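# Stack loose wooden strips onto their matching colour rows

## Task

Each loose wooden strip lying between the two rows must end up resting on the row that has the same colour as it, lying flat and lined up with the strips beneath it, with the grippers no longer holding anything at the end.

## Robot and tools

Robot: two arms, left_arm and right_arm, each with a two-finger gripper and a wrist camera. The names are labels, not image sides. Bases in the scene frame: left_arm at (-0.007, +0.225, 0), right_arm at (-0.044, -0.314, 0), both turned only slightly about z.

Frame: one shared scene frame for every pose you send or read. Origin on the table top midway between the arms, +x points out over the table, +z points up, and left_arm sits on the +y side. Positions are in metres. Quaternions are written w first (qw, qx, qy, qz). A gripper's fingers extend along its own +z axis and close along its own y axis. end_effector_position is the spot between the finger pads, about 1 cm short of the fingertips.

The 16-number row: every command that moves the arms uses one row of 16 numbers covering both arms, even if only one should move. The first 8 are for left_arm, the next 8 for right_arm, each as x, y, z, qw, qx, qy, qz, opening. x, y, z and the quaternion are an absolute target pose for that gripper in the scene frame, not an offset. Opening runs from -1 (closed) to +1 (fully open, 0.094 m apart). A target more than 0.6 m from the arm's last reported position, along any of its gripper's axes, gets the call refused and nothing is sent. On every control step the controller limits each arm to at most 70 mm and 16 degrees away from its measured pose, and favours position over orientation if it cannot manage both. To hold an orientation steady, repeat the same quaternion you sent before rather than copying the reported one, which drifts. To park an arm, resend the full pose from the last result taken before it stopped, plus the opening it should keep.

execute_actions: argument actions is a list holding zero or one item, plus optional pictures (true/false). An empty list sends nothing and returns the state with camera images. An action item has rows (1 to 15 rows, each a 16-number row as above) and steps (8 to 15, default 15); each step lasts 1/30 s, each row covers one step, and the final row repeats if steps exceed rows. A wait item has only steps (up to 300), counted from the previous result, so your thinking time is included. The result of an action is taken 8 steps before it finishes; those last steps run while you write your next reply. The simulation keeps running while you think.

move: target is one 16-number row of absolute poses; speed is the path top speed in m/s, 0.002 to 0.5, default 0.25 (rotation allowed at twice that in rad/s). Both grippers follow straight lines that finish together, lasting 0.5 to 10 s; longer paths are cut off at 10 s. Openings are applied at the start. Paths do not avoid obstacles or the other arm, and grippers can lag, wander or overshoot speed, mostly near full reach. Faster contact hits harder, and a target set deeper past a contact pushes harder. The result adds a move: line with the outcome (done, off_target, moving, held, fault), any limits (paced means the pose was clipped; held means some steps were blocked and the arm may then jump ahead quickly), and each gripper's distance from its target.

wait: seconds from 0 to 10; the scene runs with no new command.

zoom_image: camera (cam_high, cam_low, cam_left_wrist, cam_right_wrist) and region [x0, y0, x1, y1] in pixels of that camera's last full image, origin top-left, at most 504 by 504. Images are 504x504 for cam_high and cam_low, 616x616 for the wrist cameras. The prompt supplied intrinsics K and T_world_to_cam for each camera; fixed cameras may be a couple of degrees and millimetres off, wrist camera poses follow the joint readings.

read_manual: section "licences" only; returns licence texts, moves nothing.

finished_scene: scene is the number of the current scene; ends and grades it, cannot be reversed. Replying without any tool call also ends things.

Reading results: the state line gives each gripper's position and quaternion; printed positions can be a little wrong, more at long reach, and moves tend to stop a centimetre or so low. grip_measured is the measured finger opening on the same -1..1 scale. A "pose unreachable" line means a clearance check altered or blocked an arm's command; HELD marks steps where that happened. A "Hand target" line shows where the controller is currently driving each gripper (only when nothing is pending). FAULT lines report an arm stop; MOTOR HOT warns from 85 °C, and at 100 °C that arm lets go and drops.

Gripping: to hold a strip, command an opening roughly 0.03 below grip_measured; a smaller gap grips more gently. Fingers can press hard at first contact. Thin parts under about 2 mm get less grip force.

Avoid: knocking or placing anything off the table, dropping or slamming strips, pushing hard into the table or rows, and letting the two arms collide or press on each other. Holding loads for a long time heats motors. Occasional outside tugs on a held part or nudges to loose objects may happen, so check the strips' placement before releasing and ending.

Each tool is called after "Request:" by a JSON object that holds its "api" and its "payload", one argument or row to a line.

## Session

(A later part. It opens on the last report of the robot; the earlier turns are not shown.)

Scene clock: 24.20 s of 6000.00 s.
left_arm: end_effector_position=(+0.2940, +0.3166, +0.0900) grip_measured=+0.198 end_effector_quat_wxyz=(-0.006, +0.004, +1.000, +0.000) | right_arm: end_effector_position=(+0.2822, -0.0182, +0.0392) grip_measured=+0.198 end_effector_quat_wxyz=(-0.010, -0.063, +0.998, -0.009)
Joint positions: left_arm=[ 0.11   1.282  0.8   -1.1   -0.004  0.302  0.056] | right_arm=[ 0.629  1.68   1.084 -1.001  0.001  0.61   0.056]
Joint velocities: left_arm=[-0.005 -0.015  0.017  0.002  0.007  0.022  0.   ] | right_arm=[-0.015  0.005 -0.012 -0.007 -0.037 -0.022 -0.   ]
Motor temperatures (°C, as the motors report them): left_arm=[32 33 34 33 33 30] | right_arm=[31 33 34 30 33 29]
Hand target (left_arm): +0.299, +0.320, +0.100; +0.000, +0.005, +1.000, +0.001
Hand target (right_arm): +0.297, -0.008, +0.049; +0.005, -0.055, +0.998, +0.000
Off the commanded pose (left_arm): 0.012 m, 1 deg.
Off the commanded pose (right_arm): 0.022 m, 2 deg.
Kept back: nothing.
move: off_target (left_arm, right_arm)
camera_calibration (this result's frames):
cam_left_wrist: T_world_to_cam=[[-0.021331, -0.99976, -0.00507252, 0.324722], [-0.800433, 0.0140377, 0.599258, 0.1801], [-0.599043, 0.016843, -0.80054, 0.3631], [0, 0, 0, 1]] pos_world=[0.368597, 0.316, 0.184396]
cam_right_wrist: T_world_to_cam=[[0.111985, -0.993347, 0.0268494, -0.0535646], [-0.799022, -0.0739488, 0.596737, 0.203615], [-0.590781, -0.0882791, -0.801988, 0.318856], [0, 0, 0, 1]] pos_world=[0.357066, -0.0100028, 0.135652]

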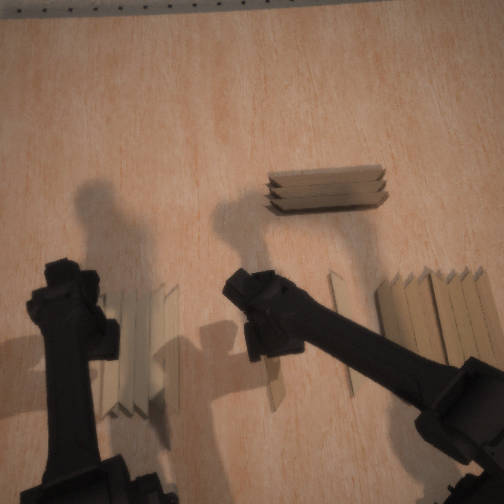

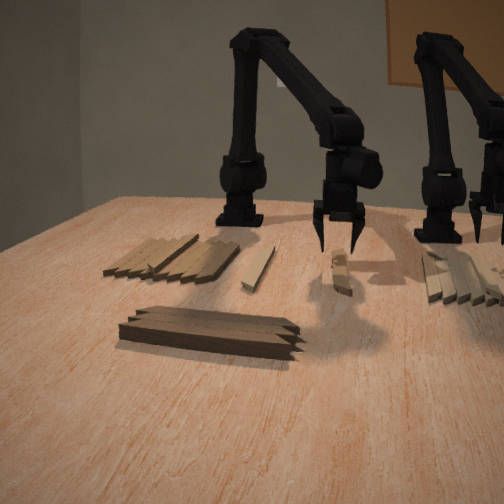

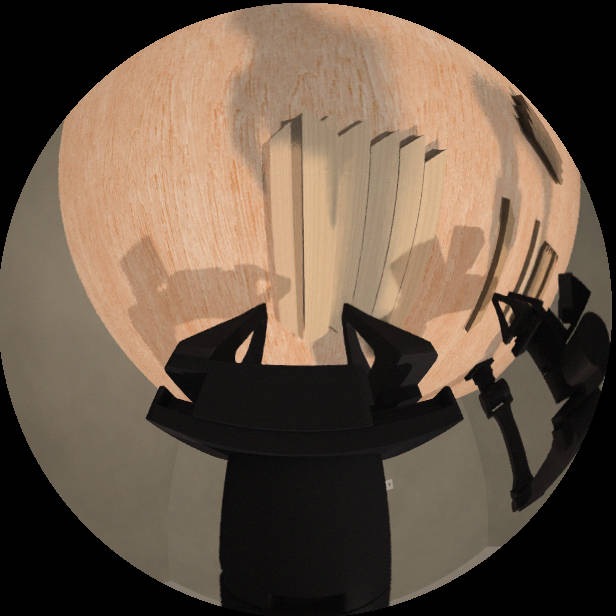

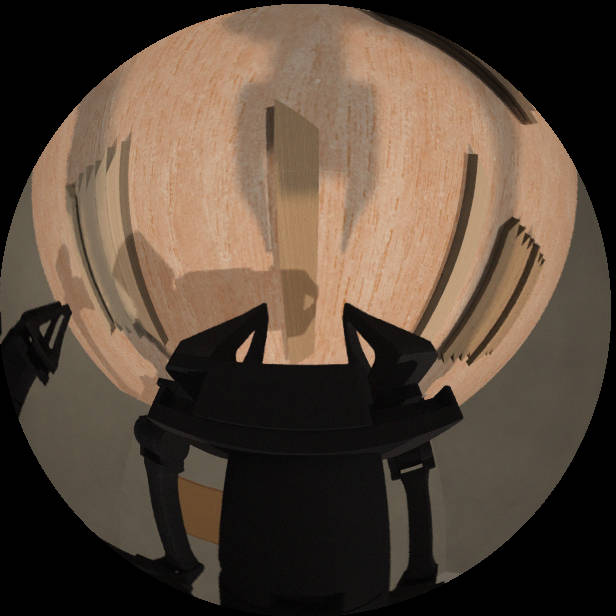

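Good. Descend.

Request:
{"api": "move", "payload": {
  "target": [0.3,0.32,0.1,0,0.005,1,0,0.2,0.298,-0.011,-0.001,0,-0.065,0.998,0,0.2],
  "speed": 0.06
}}

Request:
{"api": "move", "payload": {
  "target": [0.3,0.32,0.1,0,0.005,1,0,0.2,0.298,-0.011,-0.001,0,-0.065,0.998,0,-0.5]
}}

Request:
{"api": "zoom_image", "payload": {
  "camera": "cam_low",
  "region": [230,190,430,310]
}}

Scene clock: 25.53 s of 6000.00 s.
left_arm: end_effector_position=(+0.2940, +0.3166, +0.0900) grip_measured=+0.198 end_effector_quat_wxyz=(-0.006, +0.004, +1.000, +0.000) | right_arm: end_effector_position=(+0.2963, -0.0054, +0.0080) grip_measured=+0.198 end_effector_quat_wxyz=(+0.004, -0.065, +0.998, +0.002)
Joint positions: left_arm=[ 0.11   1.282  0.8   -1.1   -0.004  0.303  0.056] | right_arm=[ 0.629  1.753  1.084 -0.892  0.001  0.607  0.056]
Joint velocities: left_arm=[-0.015  0.005  0.017  0.012  0.022  0.022 -0.001] | right_arm=[ 0.005  0.005  0.012  0.017 -0.007 -0.095 -0.001]
Motor temperatures (°C, as the motors report them): left_arm=[32 33 35 33 33 30] | right_arm=[31 33 34 30 33 29]
Hand target (left_arm): +0.300, +0.320, +0.100; +0.000, +0.005, +1.000, +0.000
Hand target (right_arm): +0.297, -0.011, -0.001; -0.000, -0.065, +0.998, -0.000
Off the commanded pose (left_arm): 0.012 m, 1 deg.
Off the commanded pose (right_arm): 0.011 m, 1 deg.
Kept back: nothing.
move: off_target (left_arm, right_arm)
camera_calibration (this result's frames):
cam_left_wrist: T_world_to_cam=[[-0.0217124, -0.999751, -0.00506794, 0.324831], [-0.800427, 0.0143457, 0.599258, 0.180001], [-0.599036, 0.0170678, -0.80054, 0.363027], [0, 0, 0, 1]] pos_world=[0.368597, 0.315972, 0.184396]
cam_right_wrist: T_world_to_cam=[[0.114959, -0.993355, 0.00545655, -0.0422833], [-0.814586, -0.0911235, 0.57284, 0.239222], [-0.568536, -0.0702977, -0.819649, 0.296899], [0, 0, 0, 1]] pos_world=[0.368525, 0.000667679, 0.106548]

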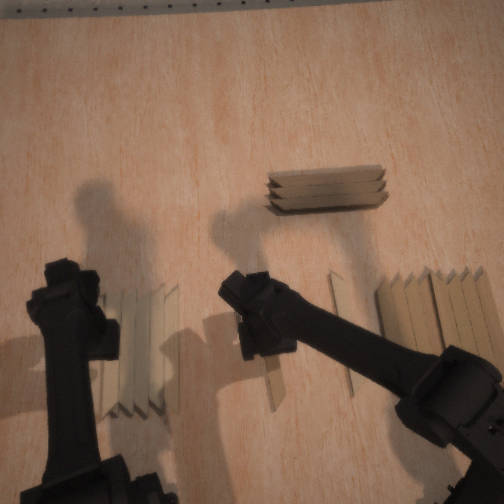

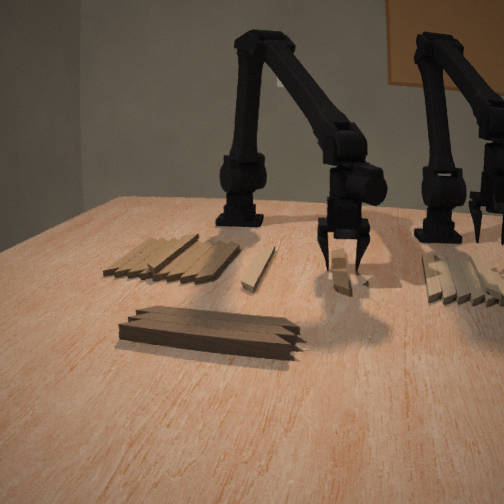

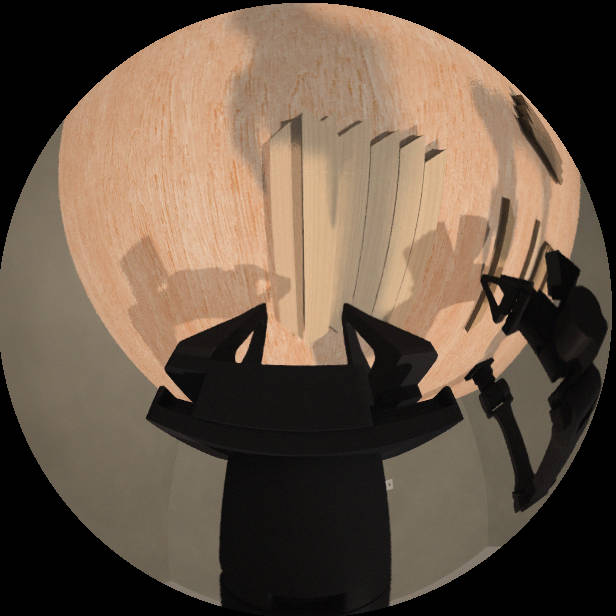

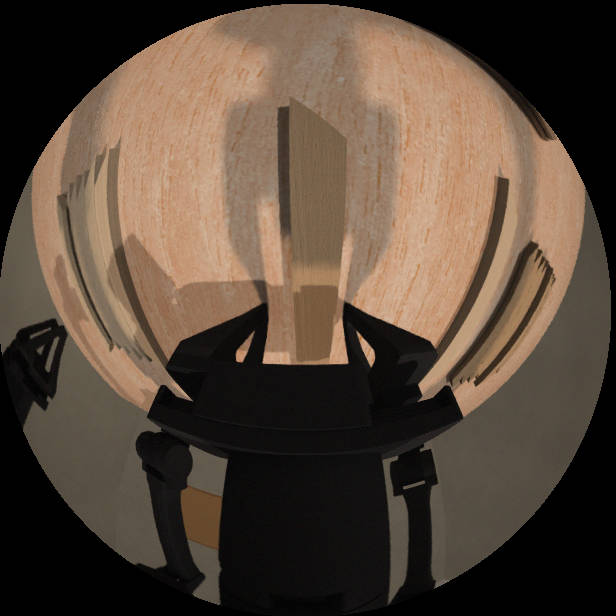

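Scene clock: 26.23 s of 6000.00 s.
left_arm: end_effector_position=(+0.2940, +0.3166, +0.0900) grip_measured=+0.198 end_effector_quat_wxyz=(-0.006, +0.004, +1.000, +0.000) | right_arm: end_effector_position=(+0.2963, -0.0054, +0.0080) grip_measured=-0.452 end_effector_quat_wxyz=(+0.004, -0.065, +0.998, +0.002)
Joint positions: left_arm=[ 0.11   1.282  0.8   -1.1   -0.004  0.303  0.056] | right_arm=[ 0.629  1.753  1.084 -0.892  0.001  0.606  0.026]
Joint velocities: left_arm=[-0.015 -0.005  0.012  0.012 -0.007 -0.037  0.001] | right_arm=[ 0.015 -0.005  0.007 -0.007 -0.037 -0.11  -0.   ]
Motor temperatures (°C, as the motors report them): left_arm=[32 33 35 33 33 30] | right_arm=[31 33 34 30 33 29]
Hand target (left_arm): +0.300, +0.320, +0.100; +0.000, +0.005, +1.000, +0.000
Hand target (right_arm): +0.298, -0.011, -0.001; -0.000, -0.065, +0.998, +0.000
Off the commanded pose (left_arm): 0.012 m, 1 deg.
Off the commanded pose (right_arm): 0.011 m, 1 deg.
Kept back: nothing.
move: off_target (left_arm, right_arm)
camera_calibration (this result's frames):
cam_left_wrist: T_world_to_cam=[[-0.0217124, -0.999751, -0.00506794, 0.324831], [-0.800427, 0.0143457, 0.599258, 0.180001], [-0.599036, 0.0170678, -0.80054, 0.363027], [0, 0, 0, 1]] pos_world=[0.368597, 0.315972, 0.184396]
cam_right_wrist: T_world_to_cam=[[0.115338, -0.993311, 0.00545993, -0.0423954], [-0.814553, -0.0914324, 0.572839, 0.23921], [-0.568508, -0.0705172, -0.81965, 0.296889], [0, 0, 0, 1]] pos_world=[0.368523, 0.000695535, 0.106548]

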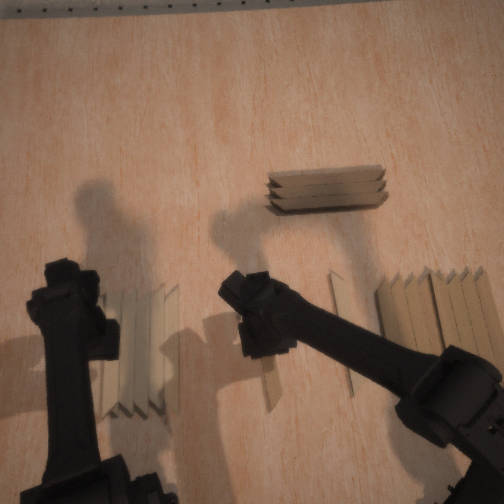

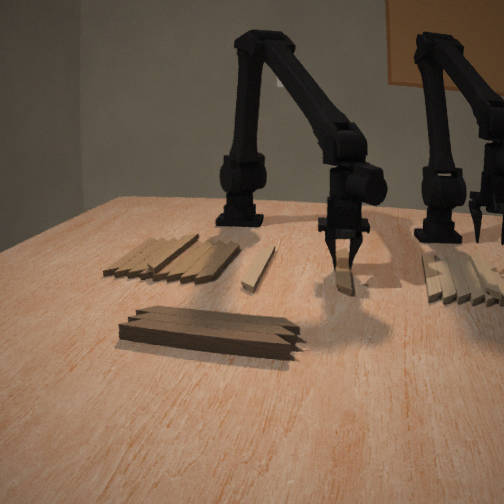

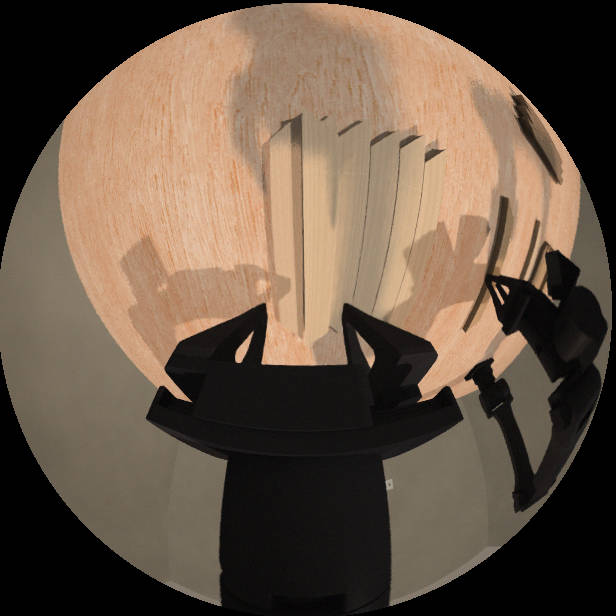

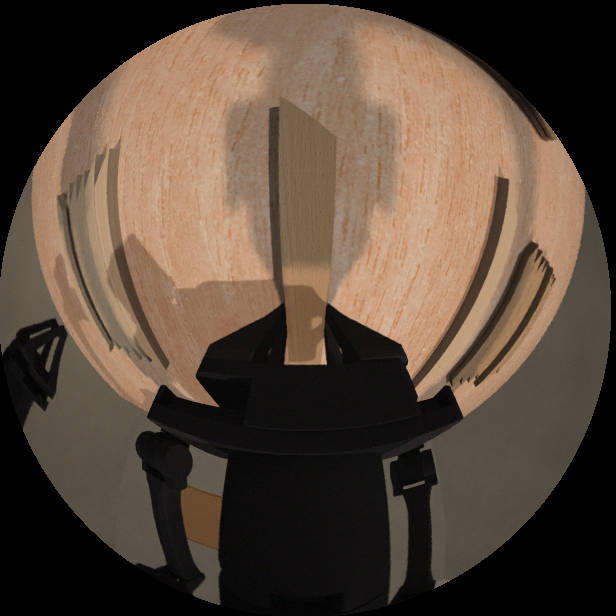

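Region (230, 190, 430, 310) of cam_low's 504x504 image, scaled by 2.520, with more detail than that image has; it fills the top 302 rows of this view, and the rest is white.

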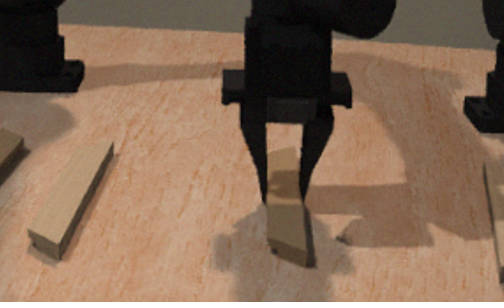

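Request:
{"api": "move", "payload": {
  "target": [0.3,0.32,0.1,0,0.005,1,0,0.2,0.298,-0.02,0.08,0,-0.065,0.998,0,-0.5],
  "speed": 0.2
}}

Request:
{"api": "move", "payload": {
  "target": [0.31,0.15,0.09,0,-0.02,1,0,0.2,0.29,-0.421,0.065,0,-0.008,1,0,-0.5],
  "speed": 0.3
}}

Request:
{"api": "move", "payload": {
  "target": [0.31,0.1,0.09,0,-0.02,1,0,0.2,0.29,-0.421,0.027,0,-0.008,1,0,-0.5],
  "speed": 0.07
}}

Scene clock: 27.70 s of 6000.00 s.
left_arm: end_effector_position=(+0.2940, +0.3166, +0.0900) grip_measured=+0.198 end_effector_quat_wxyz=(-0.006, +0.004, +1.000, +0.000) | right_arm: end_effector_position=(+0.2834, -0.0262, +0.0685) grip_measured=-0.452 end_effector_quat_wxyz=(-0.009, -0.065, +0.998, -0.008)
Joint positions: left_arm=[ 0.11   1.282  0.8   -1.1   -0.004  0.303  0.056] | right_arm=[ 0.614  1.626  1.104 -1.072  0.001  0.591  0.026]
Joint velocities: left_arm=[-0.024 -0.005 -0.002 -0.007  0.037  0.022 -0.001] | right_arm=[-0.005 -0.015 -0.007  0.007 -0.051 -0.007  0.001]
Motor temperatures (°C, as the motors report them): left_arm=[32 33 35 33 33 30] | right_arm=[31 33 34 30 33 29]
Hand target (left_arm): +0.300, +0.320, +0.100; +0.000, +0.005, +1.000, +0.000
Hand target (right_arm): +0.299, -0.020, +0.080; +0.000, -0.065, +0.998, +0.000
Off the commanded pose (left_arm): 0.012 m, 1 deg.
Off the commanded pose (right_arm): 0.020 m, 1 deg.
Kept back: nothing.
move: off_target (left_arm, right_arm)
camera_calibration (this result's frames):
cam_left_wrist: T_world_to_cam=[[-0.0217124, -0.999751, -0.00506794, 0.324831], [-0.800427, 0.0143457, 0.599258, 0.180001], [-0.599036, 0.0170678, -0.80054, 0.363027], [0, 0, 0, 1]] pos_world=[0.368597, 0.315972, 0.184396]
cam_right_wrist: T_world_to_cam=[[0.115339, -0.993019, 0.0247187, -0.0631436], [-0.799918, -0.0780995, 0.595006, 0.186745], [-0.588921, -0.0884005, -0.803341, 0.341908], [0, 0, 0, 1]] pos_world=[0.35802, -0.0178933, 0.165116]

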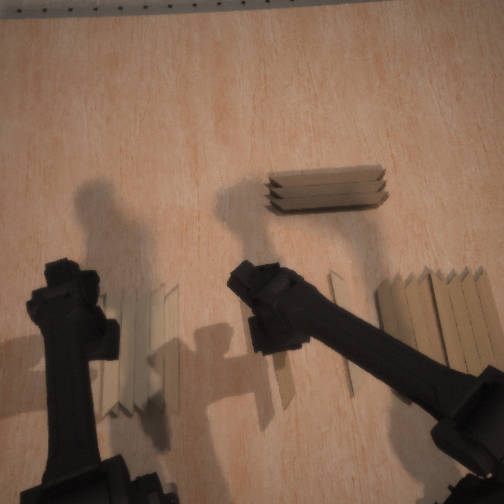

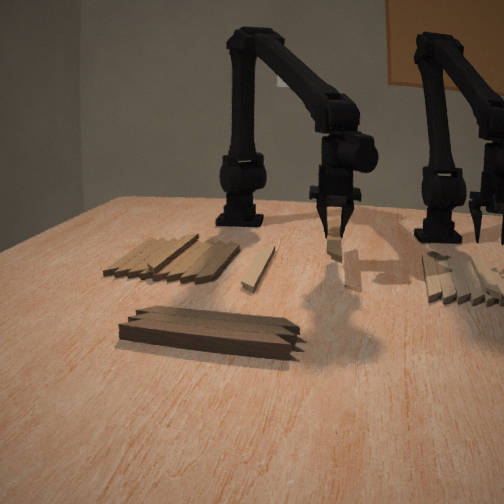

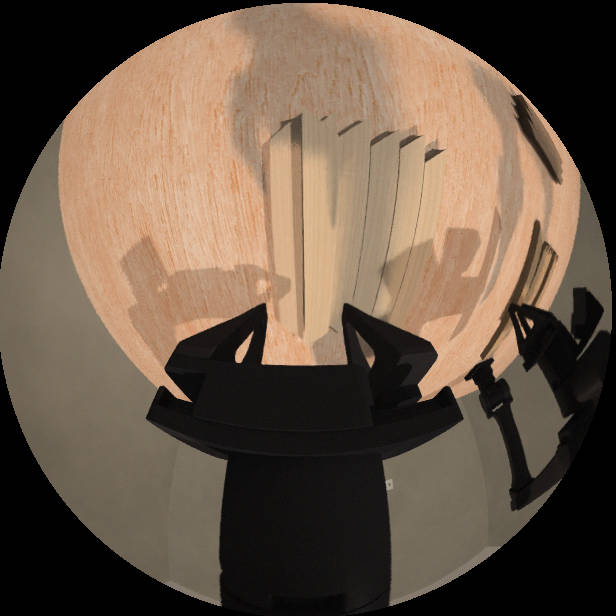

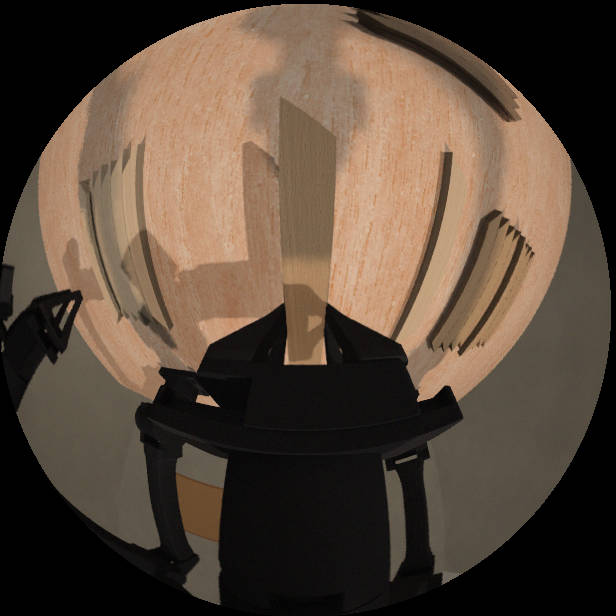

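Scene clock: 29.70 s of 6000.00 s.
left_arm: end_effector_position=(+0.2975, +0.1493, +0.0847) grip_measured=+0.198 end_effector_quat_wxyz=(-0.016, -0.015, +1.000, -0.003) | right_arm: end_effector_position=(+0.2712, -0.4177, +0.0571) grip_measured=-0.453 end_effector_quat_wxyz=(-0.026, +0.000, +1.000, +0.004)
Joint positions: left_arm=[-0.419  1.3    0.8   -1.1    0.014 -0.266  0.056] | right_arm=[-0.421  1.408  0.818 -1.031  0.009 -0.312  0.026]
Joint velocities: left_arm=[-0.005 -0.015  0.007  0.002 -0.051  0.022 -0.   ] | right_arm=[-0.005  0.024  0.002 -0.007  0.051  0.007 -0.001]
Motor temperatures (°C, as the motors report them): left_arm=[32 33 35 33 33 30] | right_arm=[31 33 34 30 33 29]
Hand target (left_arm): +0.312, +0.145, +0.090; -0.002, -0.020, +1.000, -0.007
Hand target (right_arm): +0.289, -0.422, +0.066; -0.005, -0.008, +1.000, -0.000
Off the commanded pose (left_arm): 0.014 m, 2 deg.
Off the commanded pose (right_arm): 0.021 m, 3 deg.
Kept back: nothing.
move: off_target (left_arm, right_arm)
camera_calibration (this result's frames):
cam_left_wrist: T_world_to_cam=[[0.0177969, -0.999841, 0.000886856, 0.145367], [-0.788213, -0.0134843, 0.615255, 0.187562], [-0.615145, -0.0116487, -0.788328, 0.371746], [0, 0, 0, 1]] pos_world=[0.373929, 0.152203, 0.177531]
cam_right_wrist: T_world_to_cam=[[-0.0149906, -0.999882, 0.00341196, -0.416531], [-0.783722, 0.0138688, 0.620957, 0.185741], [-0.62093, 0.00663451, -0.783838, 0.338226], [0, 0, 0, 1]] pos_world=[0.34934, -0.421302, 0.151198]

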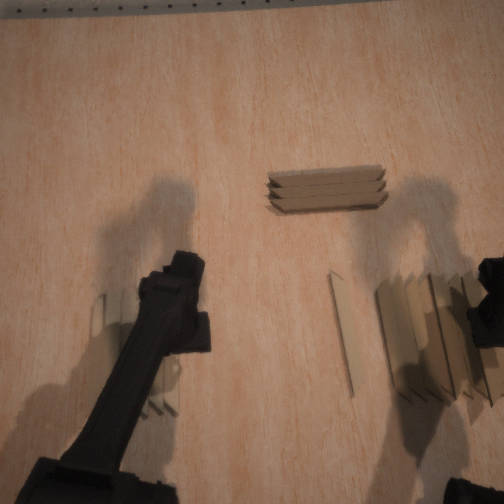

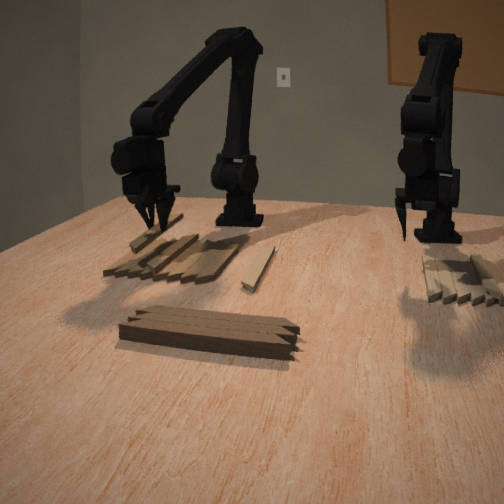

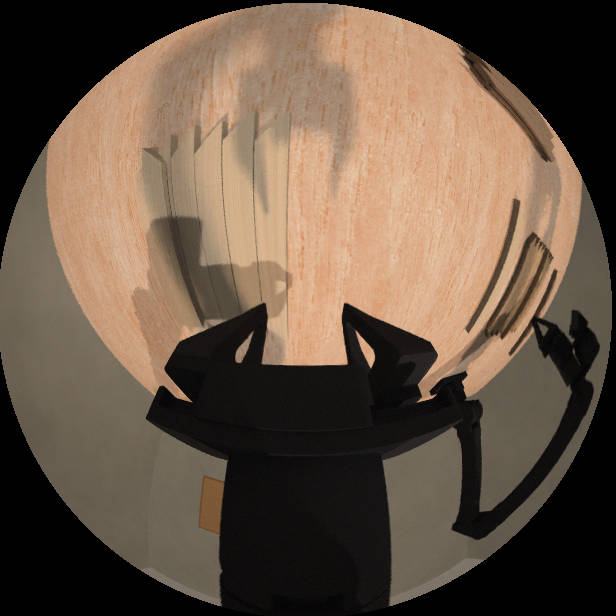

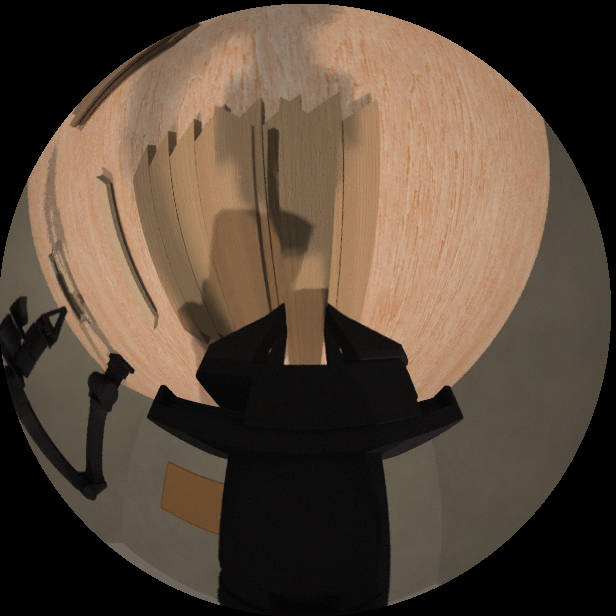

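Scene clock: 30.83 s of 6000.00 s.
left_arm: end_effector_position=(+0.2882, +0.1085, +0.0800) grip_measured=+0.198 end_effector_quat_wxyz=(-0.023, -0.017, +1.000, +0.005) | right_arm: end_effector_position=(+0.2910, -0.4234, +0.0330) grip_measured=-0.453 end_effector_quat_wxyz=(+0.002, -0.000, +1.000, -0.003)
Joint positions: left_arm=[-0.554  1.329  0.812 -1.1    0.008 -0.404  0.056] | right_arm=[-0.421  1.469  0.805 -0.902  0.005 -0.314  0.026]
Joint velocities: left_arm=[-0.015  0.005  0.002 -0.012  0.051 -0.022  0.   ] | right_arm=[ 0.005 -0.015  0.022 -0.002  0.066  0.051  0.   ]
Motor temperatures (°C, as the motors report them): left_arm=[32 33 35 33 33 30] | right_arm=[31 33 34 30 33 29]
Hand target (left_arm): +0.309, +0.099, +0.091; -0.001, -0.020, +1.000, -0.002
Hand target (right_arm): +0.289, -0.421, +0.027; -0.000, -0.008, +1.000, -0.000
Off the commanded pose (left_arm): 0.025 m, 3 deg.
Off the commanded pose (right_arm): 0.007 m, 1 deg.
Kept back: nothing.
move: off_target (left_arm)
camera_calibration (this result's frames):
cam_left_wrist: T_world_to_cam=[[0.0196603, -0.999688, -0.015403, 0.105446], [-0.779181, -0.0249736, 0.626301, 0.180392], [-0.62649, -0.000311489, -0.779429, 0.363225], [0, 0, 0, 1]] pos_world=[0.366042, 0.110032, 0.171753]
cam_right_wrist: T_world_to_cam=[[-0.0140812, -0.999771, 0.016103, -0.422519], [-0.81621, 0.0207955, 0.57738, 0.230203], [-0.577583, -0.00501327, -0.816316, 0.315178], [0, 0, 0, 1]] pos_world=[0.363986, -0.42563, 0.131175]

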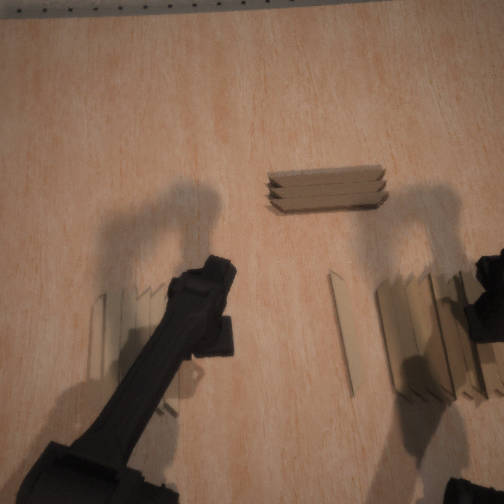

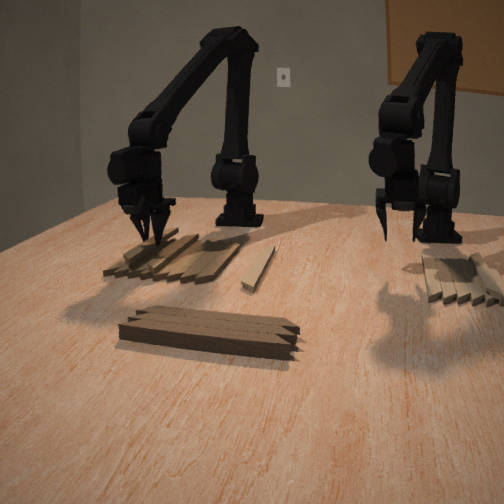

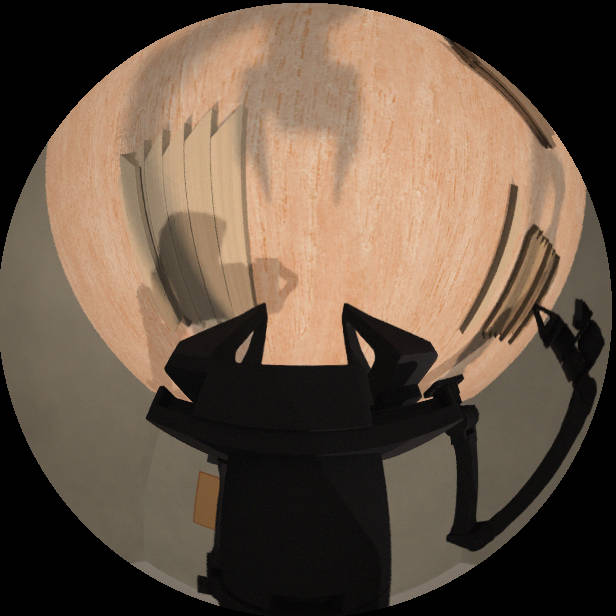

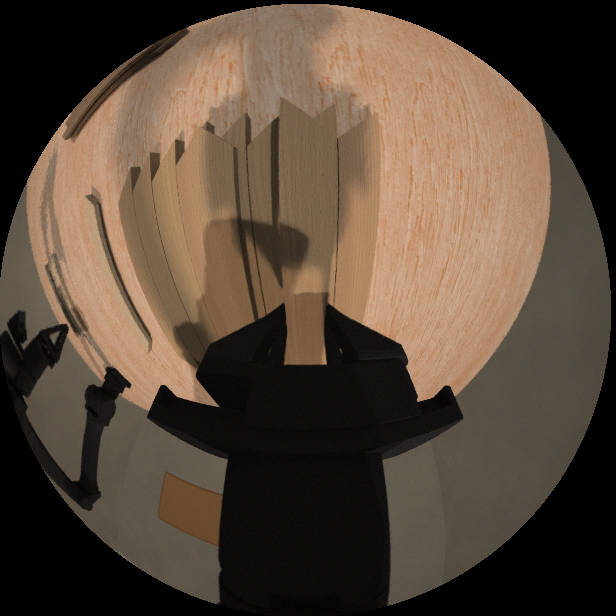

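Request:
{"api": "move", "payload": {
  "target": [0.31,0.06,0.09,0,-0.02,1,0,0.2,0.287,-0.424,0.017,0,-0.006,1,0,-0.5],
  "speed": 0.05
}}

Request:
{"api": "move", "payload": {
  "target": [0.31,0.06,0.09,0,-0.02,1,0,0.2,0.287,-0.424,0.017,0,-0.006,1,0,-0.2]
}}

Request:
{"api": "move", "payload": {
  "target": [0.31,0.0,0.09,0,-0.02,1,0,0.2,0.287,-0.424,0.09,0,-0.006,1,0,-0.2]
}}

Request:
{"api": "move", "payload": {
  "target": [0.33,-0.175,0.055,0,-0.022,1,0,0.2,0.2,-0.6,0.12,0,-0.006,1,0,-0.2]
}}

Scene clock: 32.83 s of 6000.00 s.
left_arm: end_effector_position=(+0.2895, +0.0719, +0.0809) grip_measured=+0.198 end_effector_quat_wxyz=(-0.022, -0.018, +1.000, +0.008) | right_arm: end_effector_position=(+0.2921, -0.4222, +0.0207) grip_measured=-0.453 end_effector_quat_wxyz=(+0.010, -0.004, +1.000, -0.001)
Joint positions: left_arm=[-0.656  1.371  0.854 -1.1    0.006 -0.509  0.056] | right_arm=[-0.421  1.487  0.783 -0.849 -0.004 -0.321  0.026]
Joint velocities: left_arm=[-0.005 -0.005  0.002 -0.017  0.081 -0.081  0.   ] | right_arm=[ 0.005 -0.024 -0.012 -0.002  0.007  0.007 -0.   ]
Motor temperatures (°C, as the motors report them): left_arm=[32 33 35 33 33 30] | right_arm=[31 33 34 30 33 29]
Hand target (left_arm): +0.309, +0.060, +0.091; -0.001, -0.020, +1.000, -0.001
Hand target (right_arm): +0.287, -0.424, +0.017; +0.000, -0.006, +1.000, +0.000
Off the commanded pose (left_arm): 0.025 m, 3 deg.
Off the commanded pose (right_arm): 0.007 m, 1 deg.
Kept back: nothing.
move: off_target (left_arm)
camera_calibration (this result's frames):
cam_left_wrist: T_world_to_cam=[[0.0225726, -0.999521, -0.0211736, 0.0684481], [-0.780744, -0.0308524, 0.624089, 0.180917], [-0.624443, 0.00244386, -0.781066, 0.364066], [0, 0, 0, 1]] pos_world=[0.367044, 0.0731073, 0.172901]
cam_right_wrist: T_world_to_cam=[[-0.00732765, -0.999907, 0.0115338, -0.423082], [-0.82538, 0.0125594, 0.564438, 0.237635], [-0.564531, -0.00538375, -0.825395, 0.301996], [0, 0, 0, 1]] pos_world=[0.363525, -0.424401, 0.120015]

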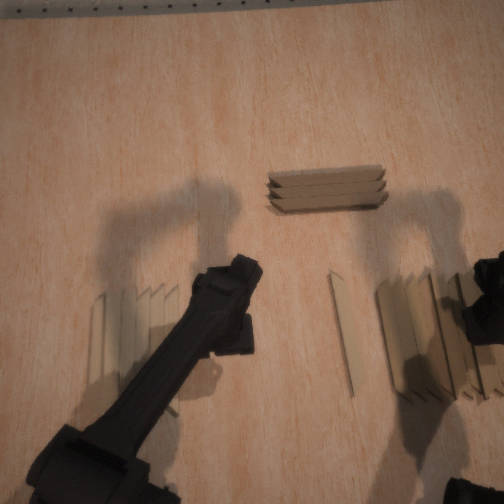

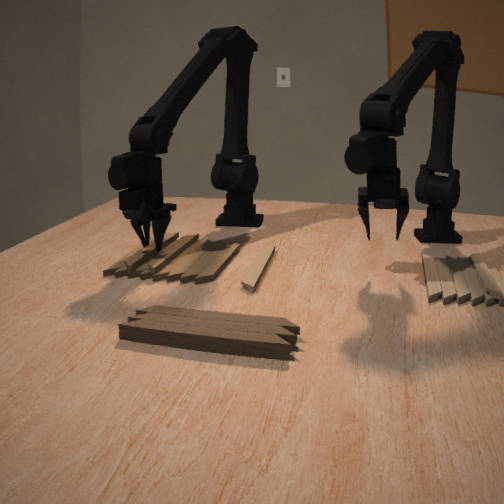

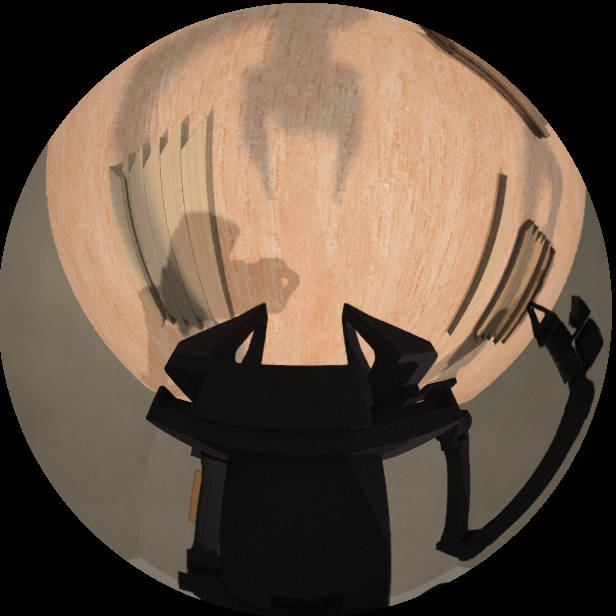

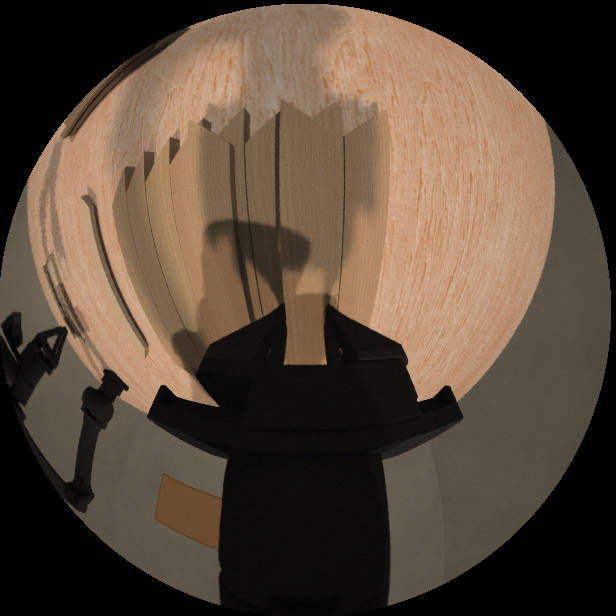

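Scene clock: 33.53 s of 6000.00 s.
left_arm: end_effector_position=(+0.2897, +0.0723, +0.0809) grip_measured=+0.198 end_effector_quat_wxyz=(-0.021, -0.018, +1.000, +0.009) | right_arm: end_effector_position=(+0.2921, -0.4222, +0.0207) grip_measured=-0.202 end_effector_quat_wxyz=(+0.010, -0.004, +1.000, -0.001)
Joint positions: left_arm=[-0.656  1.371  0.854 -1.1    0.004 -0.509  0.056] | right_arm=[-0.421  1.487  0.783 -0.849 -0.004 -0.322  0.037]
Joint velocities: left_arm=[-0.005  0.005  0.012  0.017  0.051  0.022 -0.   ] | right_arm=[-0.024 -0.015 -0.012 -0.002 -0.007 -0.007 -0.   ]
Motor temperatures (°C, as the motors report them): left_arm=[32 33 35 33 33 30] | right_arm=[31 33 34 30 33 29]
Hand target (left_arm): +0.309, +0.061, +0.091; +0.000, -0.020, +1.000, +0.000
Hand target (right_arm): +0.287, -0.424, +0.017; +0.000, -0.006, +1.000, +0.000
Off the commanded pose (left_arm): 0.025 m, 3 deg.
Off the commanded pose (right_arm): 0.007 m, 1 deg.
Kept back: nothing.
move: off_target (left_arm)
camera_calibration (this result's frames):
cam_left_wrist: T_world_to_cam=[[0.0224768, -0.999471, -0.0235202, 0.0690659], [-0.781505, -0.0322374, 0.623066, 0.181498], [-0.623494, 0.00437668, -0.781816, 0.36384], [0, 0, 0, 1]] pos_world=[0.367141, 0.0732879, 0.172995]
cam_right_wrist: T_world_to_cam=[[-0.0065649, -0.999912, 0.0115483, -0.423307], [-0.825388, 0.011938, 0.564439, 0.237375], [-0.564527, -0.00582635, -0.825394, 0.301808], [0, 0, 0, 1]] pos_world=[0.363527, -0.424345, 0.120015]

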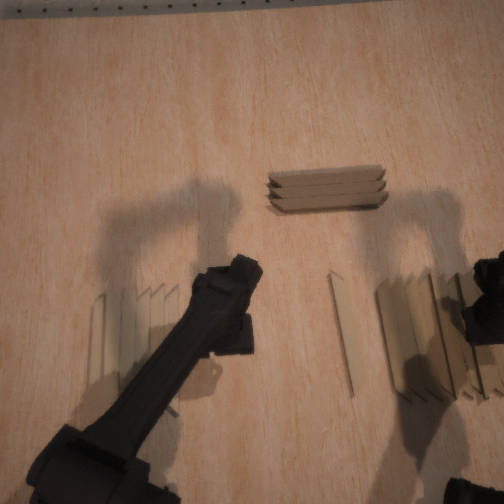

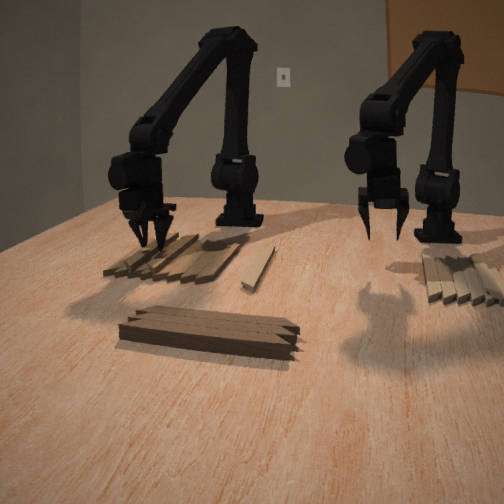

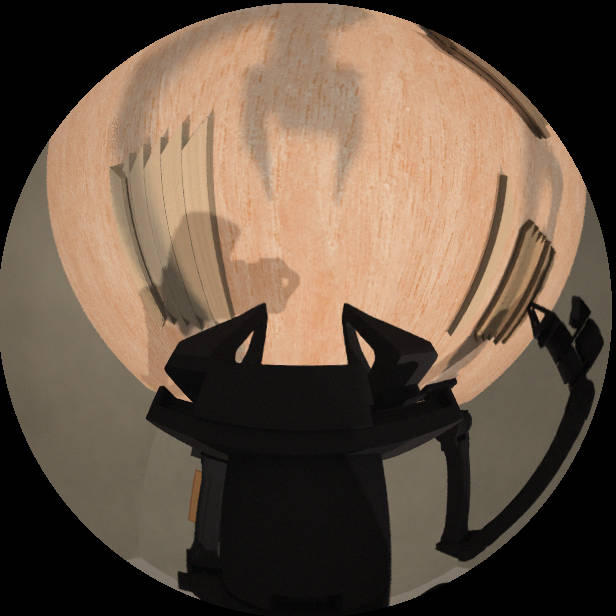

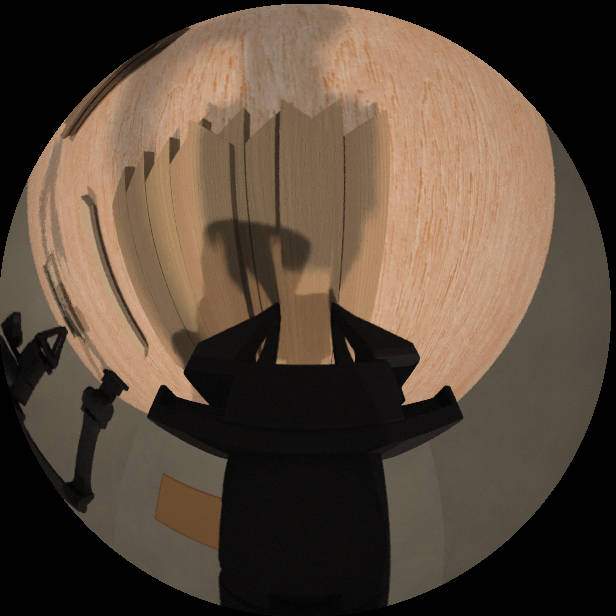

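Scene clock: 34.43 s of 6000.00 s.
left_arm: end_effector_position=(+0.2930, +0.0108, +0.0825) grip_measured=+0.198 end_effector_quat_wxyz=(-0.017, -0.014, +1.000, +0.010) | right_arm: end_effector_position=(+0.2761, -0.4171, +0.0797) grip_measured=-0.202 end_effector_quat_wxyz=(-0.008, -0.004, +1.000, +0.005)
Joint positions: left_arm=[-0.8    1.454  0.944 -1.1    0.005 -0.644  0.056] | right_arm=[-0.421  1.361  0.842 -1.069 -0.004 -0.322  0.037]
Joint velocities: left_arm=[-0.005 -0.005 -0.007 -0.002  0.007 -0.037 -0.   ] | right_arm=[ 0.005 -0.005 -0.017 -0.007  0.007 -0.051 -0.001]
Motor temperatures (°C, as the motors report them): left_arm=[32 33 35 33 33 30] | right_arm=[31 33 34 30 33 29]
Hand target (left_arm): +0.310, -0.000, +0.091; -0.001, -0.020, +1.000, -0.001
Hand target (right_arm): +0.288, -0.424, +0.090; +0.000, -0.006, +1.000, -0.000
Off the commanded pose (left_arm): 0.021 m, 2 deg.
Off the commanded pose (right_arm): 0.017 m, 1 deg.
Kept back: nothing.
move: off_target (left_arm, right_arm)
camera_calibration (this result's frames):
cam_left_wrist: T_world_to_cam=[[0.0134356, -0.99962, -0.024077, 0.010324], [-0.786579, -0.0254325, 0.616965, 0.183051], [-0.617343, 0.0106491, -0.786622, 0.365976], [0, 0, 0, 1]] pos_world=[0.369778, 0.0110782, 0.175198]
cam_right_wrist: T_world_to_cam=[[-0.00634897, -0.999979, 0.00108136, -0.418214], [-0.805585, 0.0057554, 0.592452, 0.180459], [-0.592446, 0.00289033, -0.805605, 0.351262], [0, 0, 0, 1]] pos_world=[0.350823, -0.42026, 0.176518]

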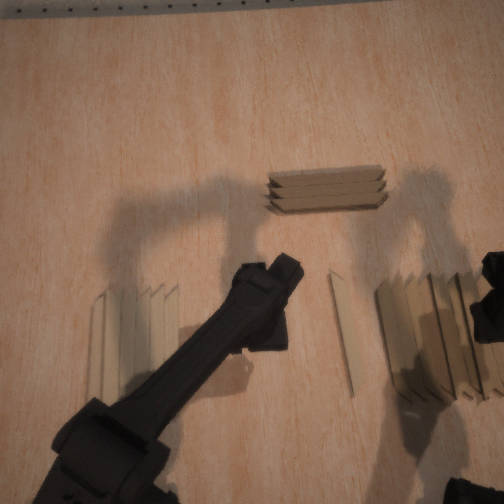

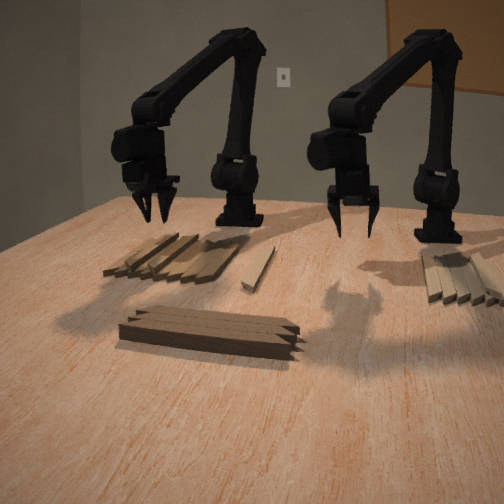

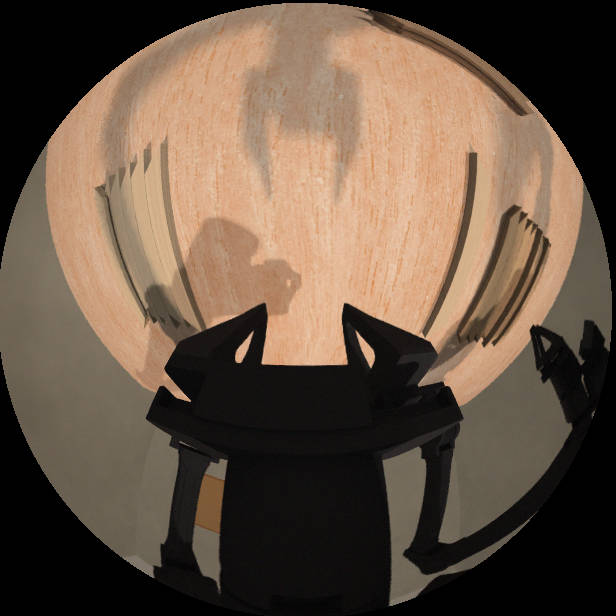

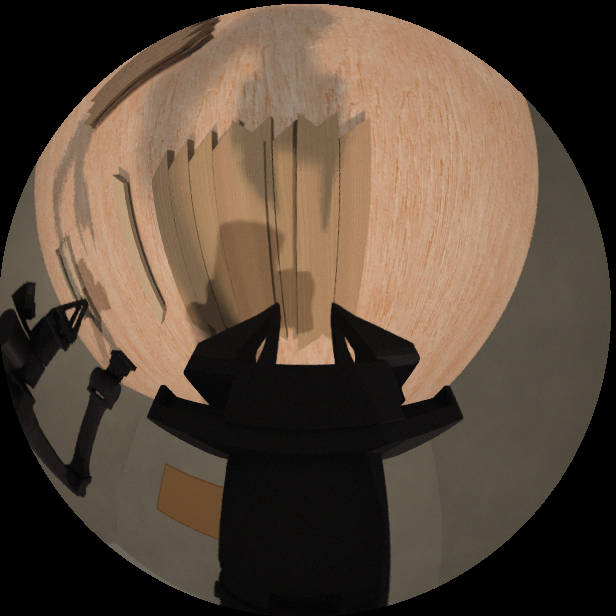

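Scene clock: 35.87 s of 6000.00 s.
left_arm: end_effector_position=(+0.3181, -0.1626, +0.0484) grip_measured=+0.198 end_effector_quat_wxyz=(-0.013, -0.016, +1.000, +0.009) | right_arm: end_effector_position=(+0.1899, -0.5891, +0.1082) grip_measured=-0.202 end_effector_quat_wxyz=(-0.011, +0.000, +1.000, +0.008)
Joint positions: left_arm=[-1.053  1.818  1.307 -1.09   0.01  -0.9    0.056] | right_arm=[-0.971  1.394  0.958 -1.161  0.005 -0.862  0.037]
Joint velocities: left_arm=[-0.024 -0.015 -0.012  0.007 -0.007  0.007 -0.   ] | right_arm=[-0.005 -0.015 -0.002 -0.017 -0.081 -0.037  0.   ]
Motor temperatures (°C, as the motors report them): left_arm=[32 33 36 33 33 30] | right_arm=[31 33 34 30 33 29]
Hand target (left_arm): +0.331, -0.175, +0.055; -0.003, -0.022, +1.000, -0.002
Hand target (right_arm): +0.200, -0.600, +0.119; -0.002, -0.006, +1.000, +0.002
Off the commanded pose (left_arm): 0.018 m, 2 deg.
Off the commanded pose (right_arm): 0.019 m, 2 deg.
Kept back: nothing.
move: off_target (left_arm, right_arm)
camera_calibration (this result's frames):
cam_left_wrist: T_world_to_cam=[[0.0182073, -0.999592, -0.0219928, -0.165849], [-0.791354, -0.0278514, 0.610724, 0.220772], [-0.611087, 0.00628445, -0.791538, 0.353986], [0, 0, 0, 1]] pos_world=[0.394045, -0.161857, 0.141716]
cam_right_wrist: T_world_to_cam=[[-0.0158268, -0.999855, -0.00629959, -0.588121], [-0.801893, 0.00892929, 0.597401, 0.0958239], [-0.597258, 0.0145065, -0.801918, 0.331005], [0, 0, 0, 1]] pos_world=[0.265228, -0.593693, 0.204489]

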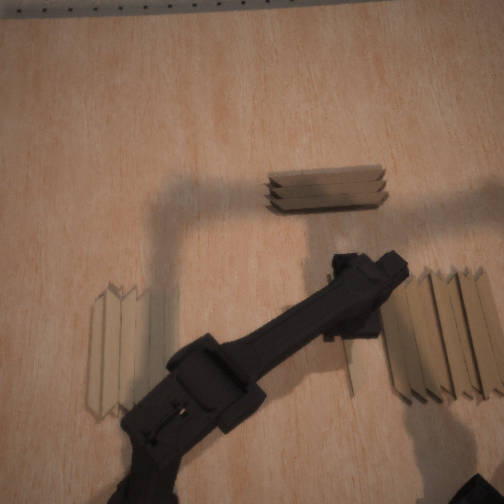

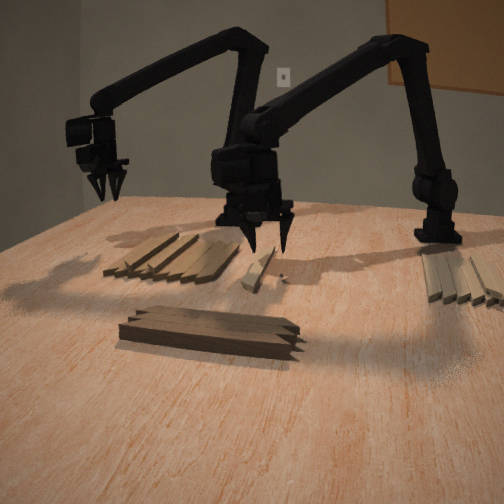

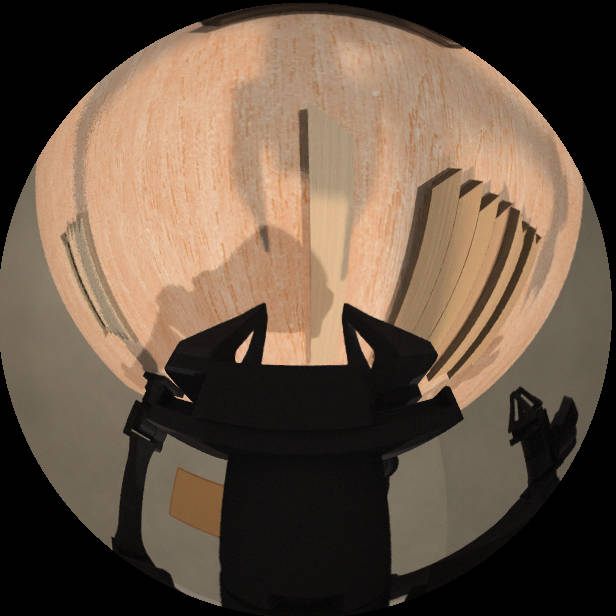

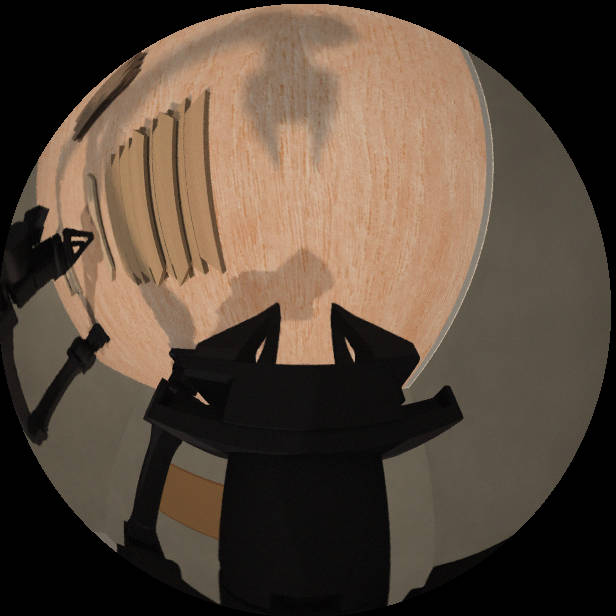

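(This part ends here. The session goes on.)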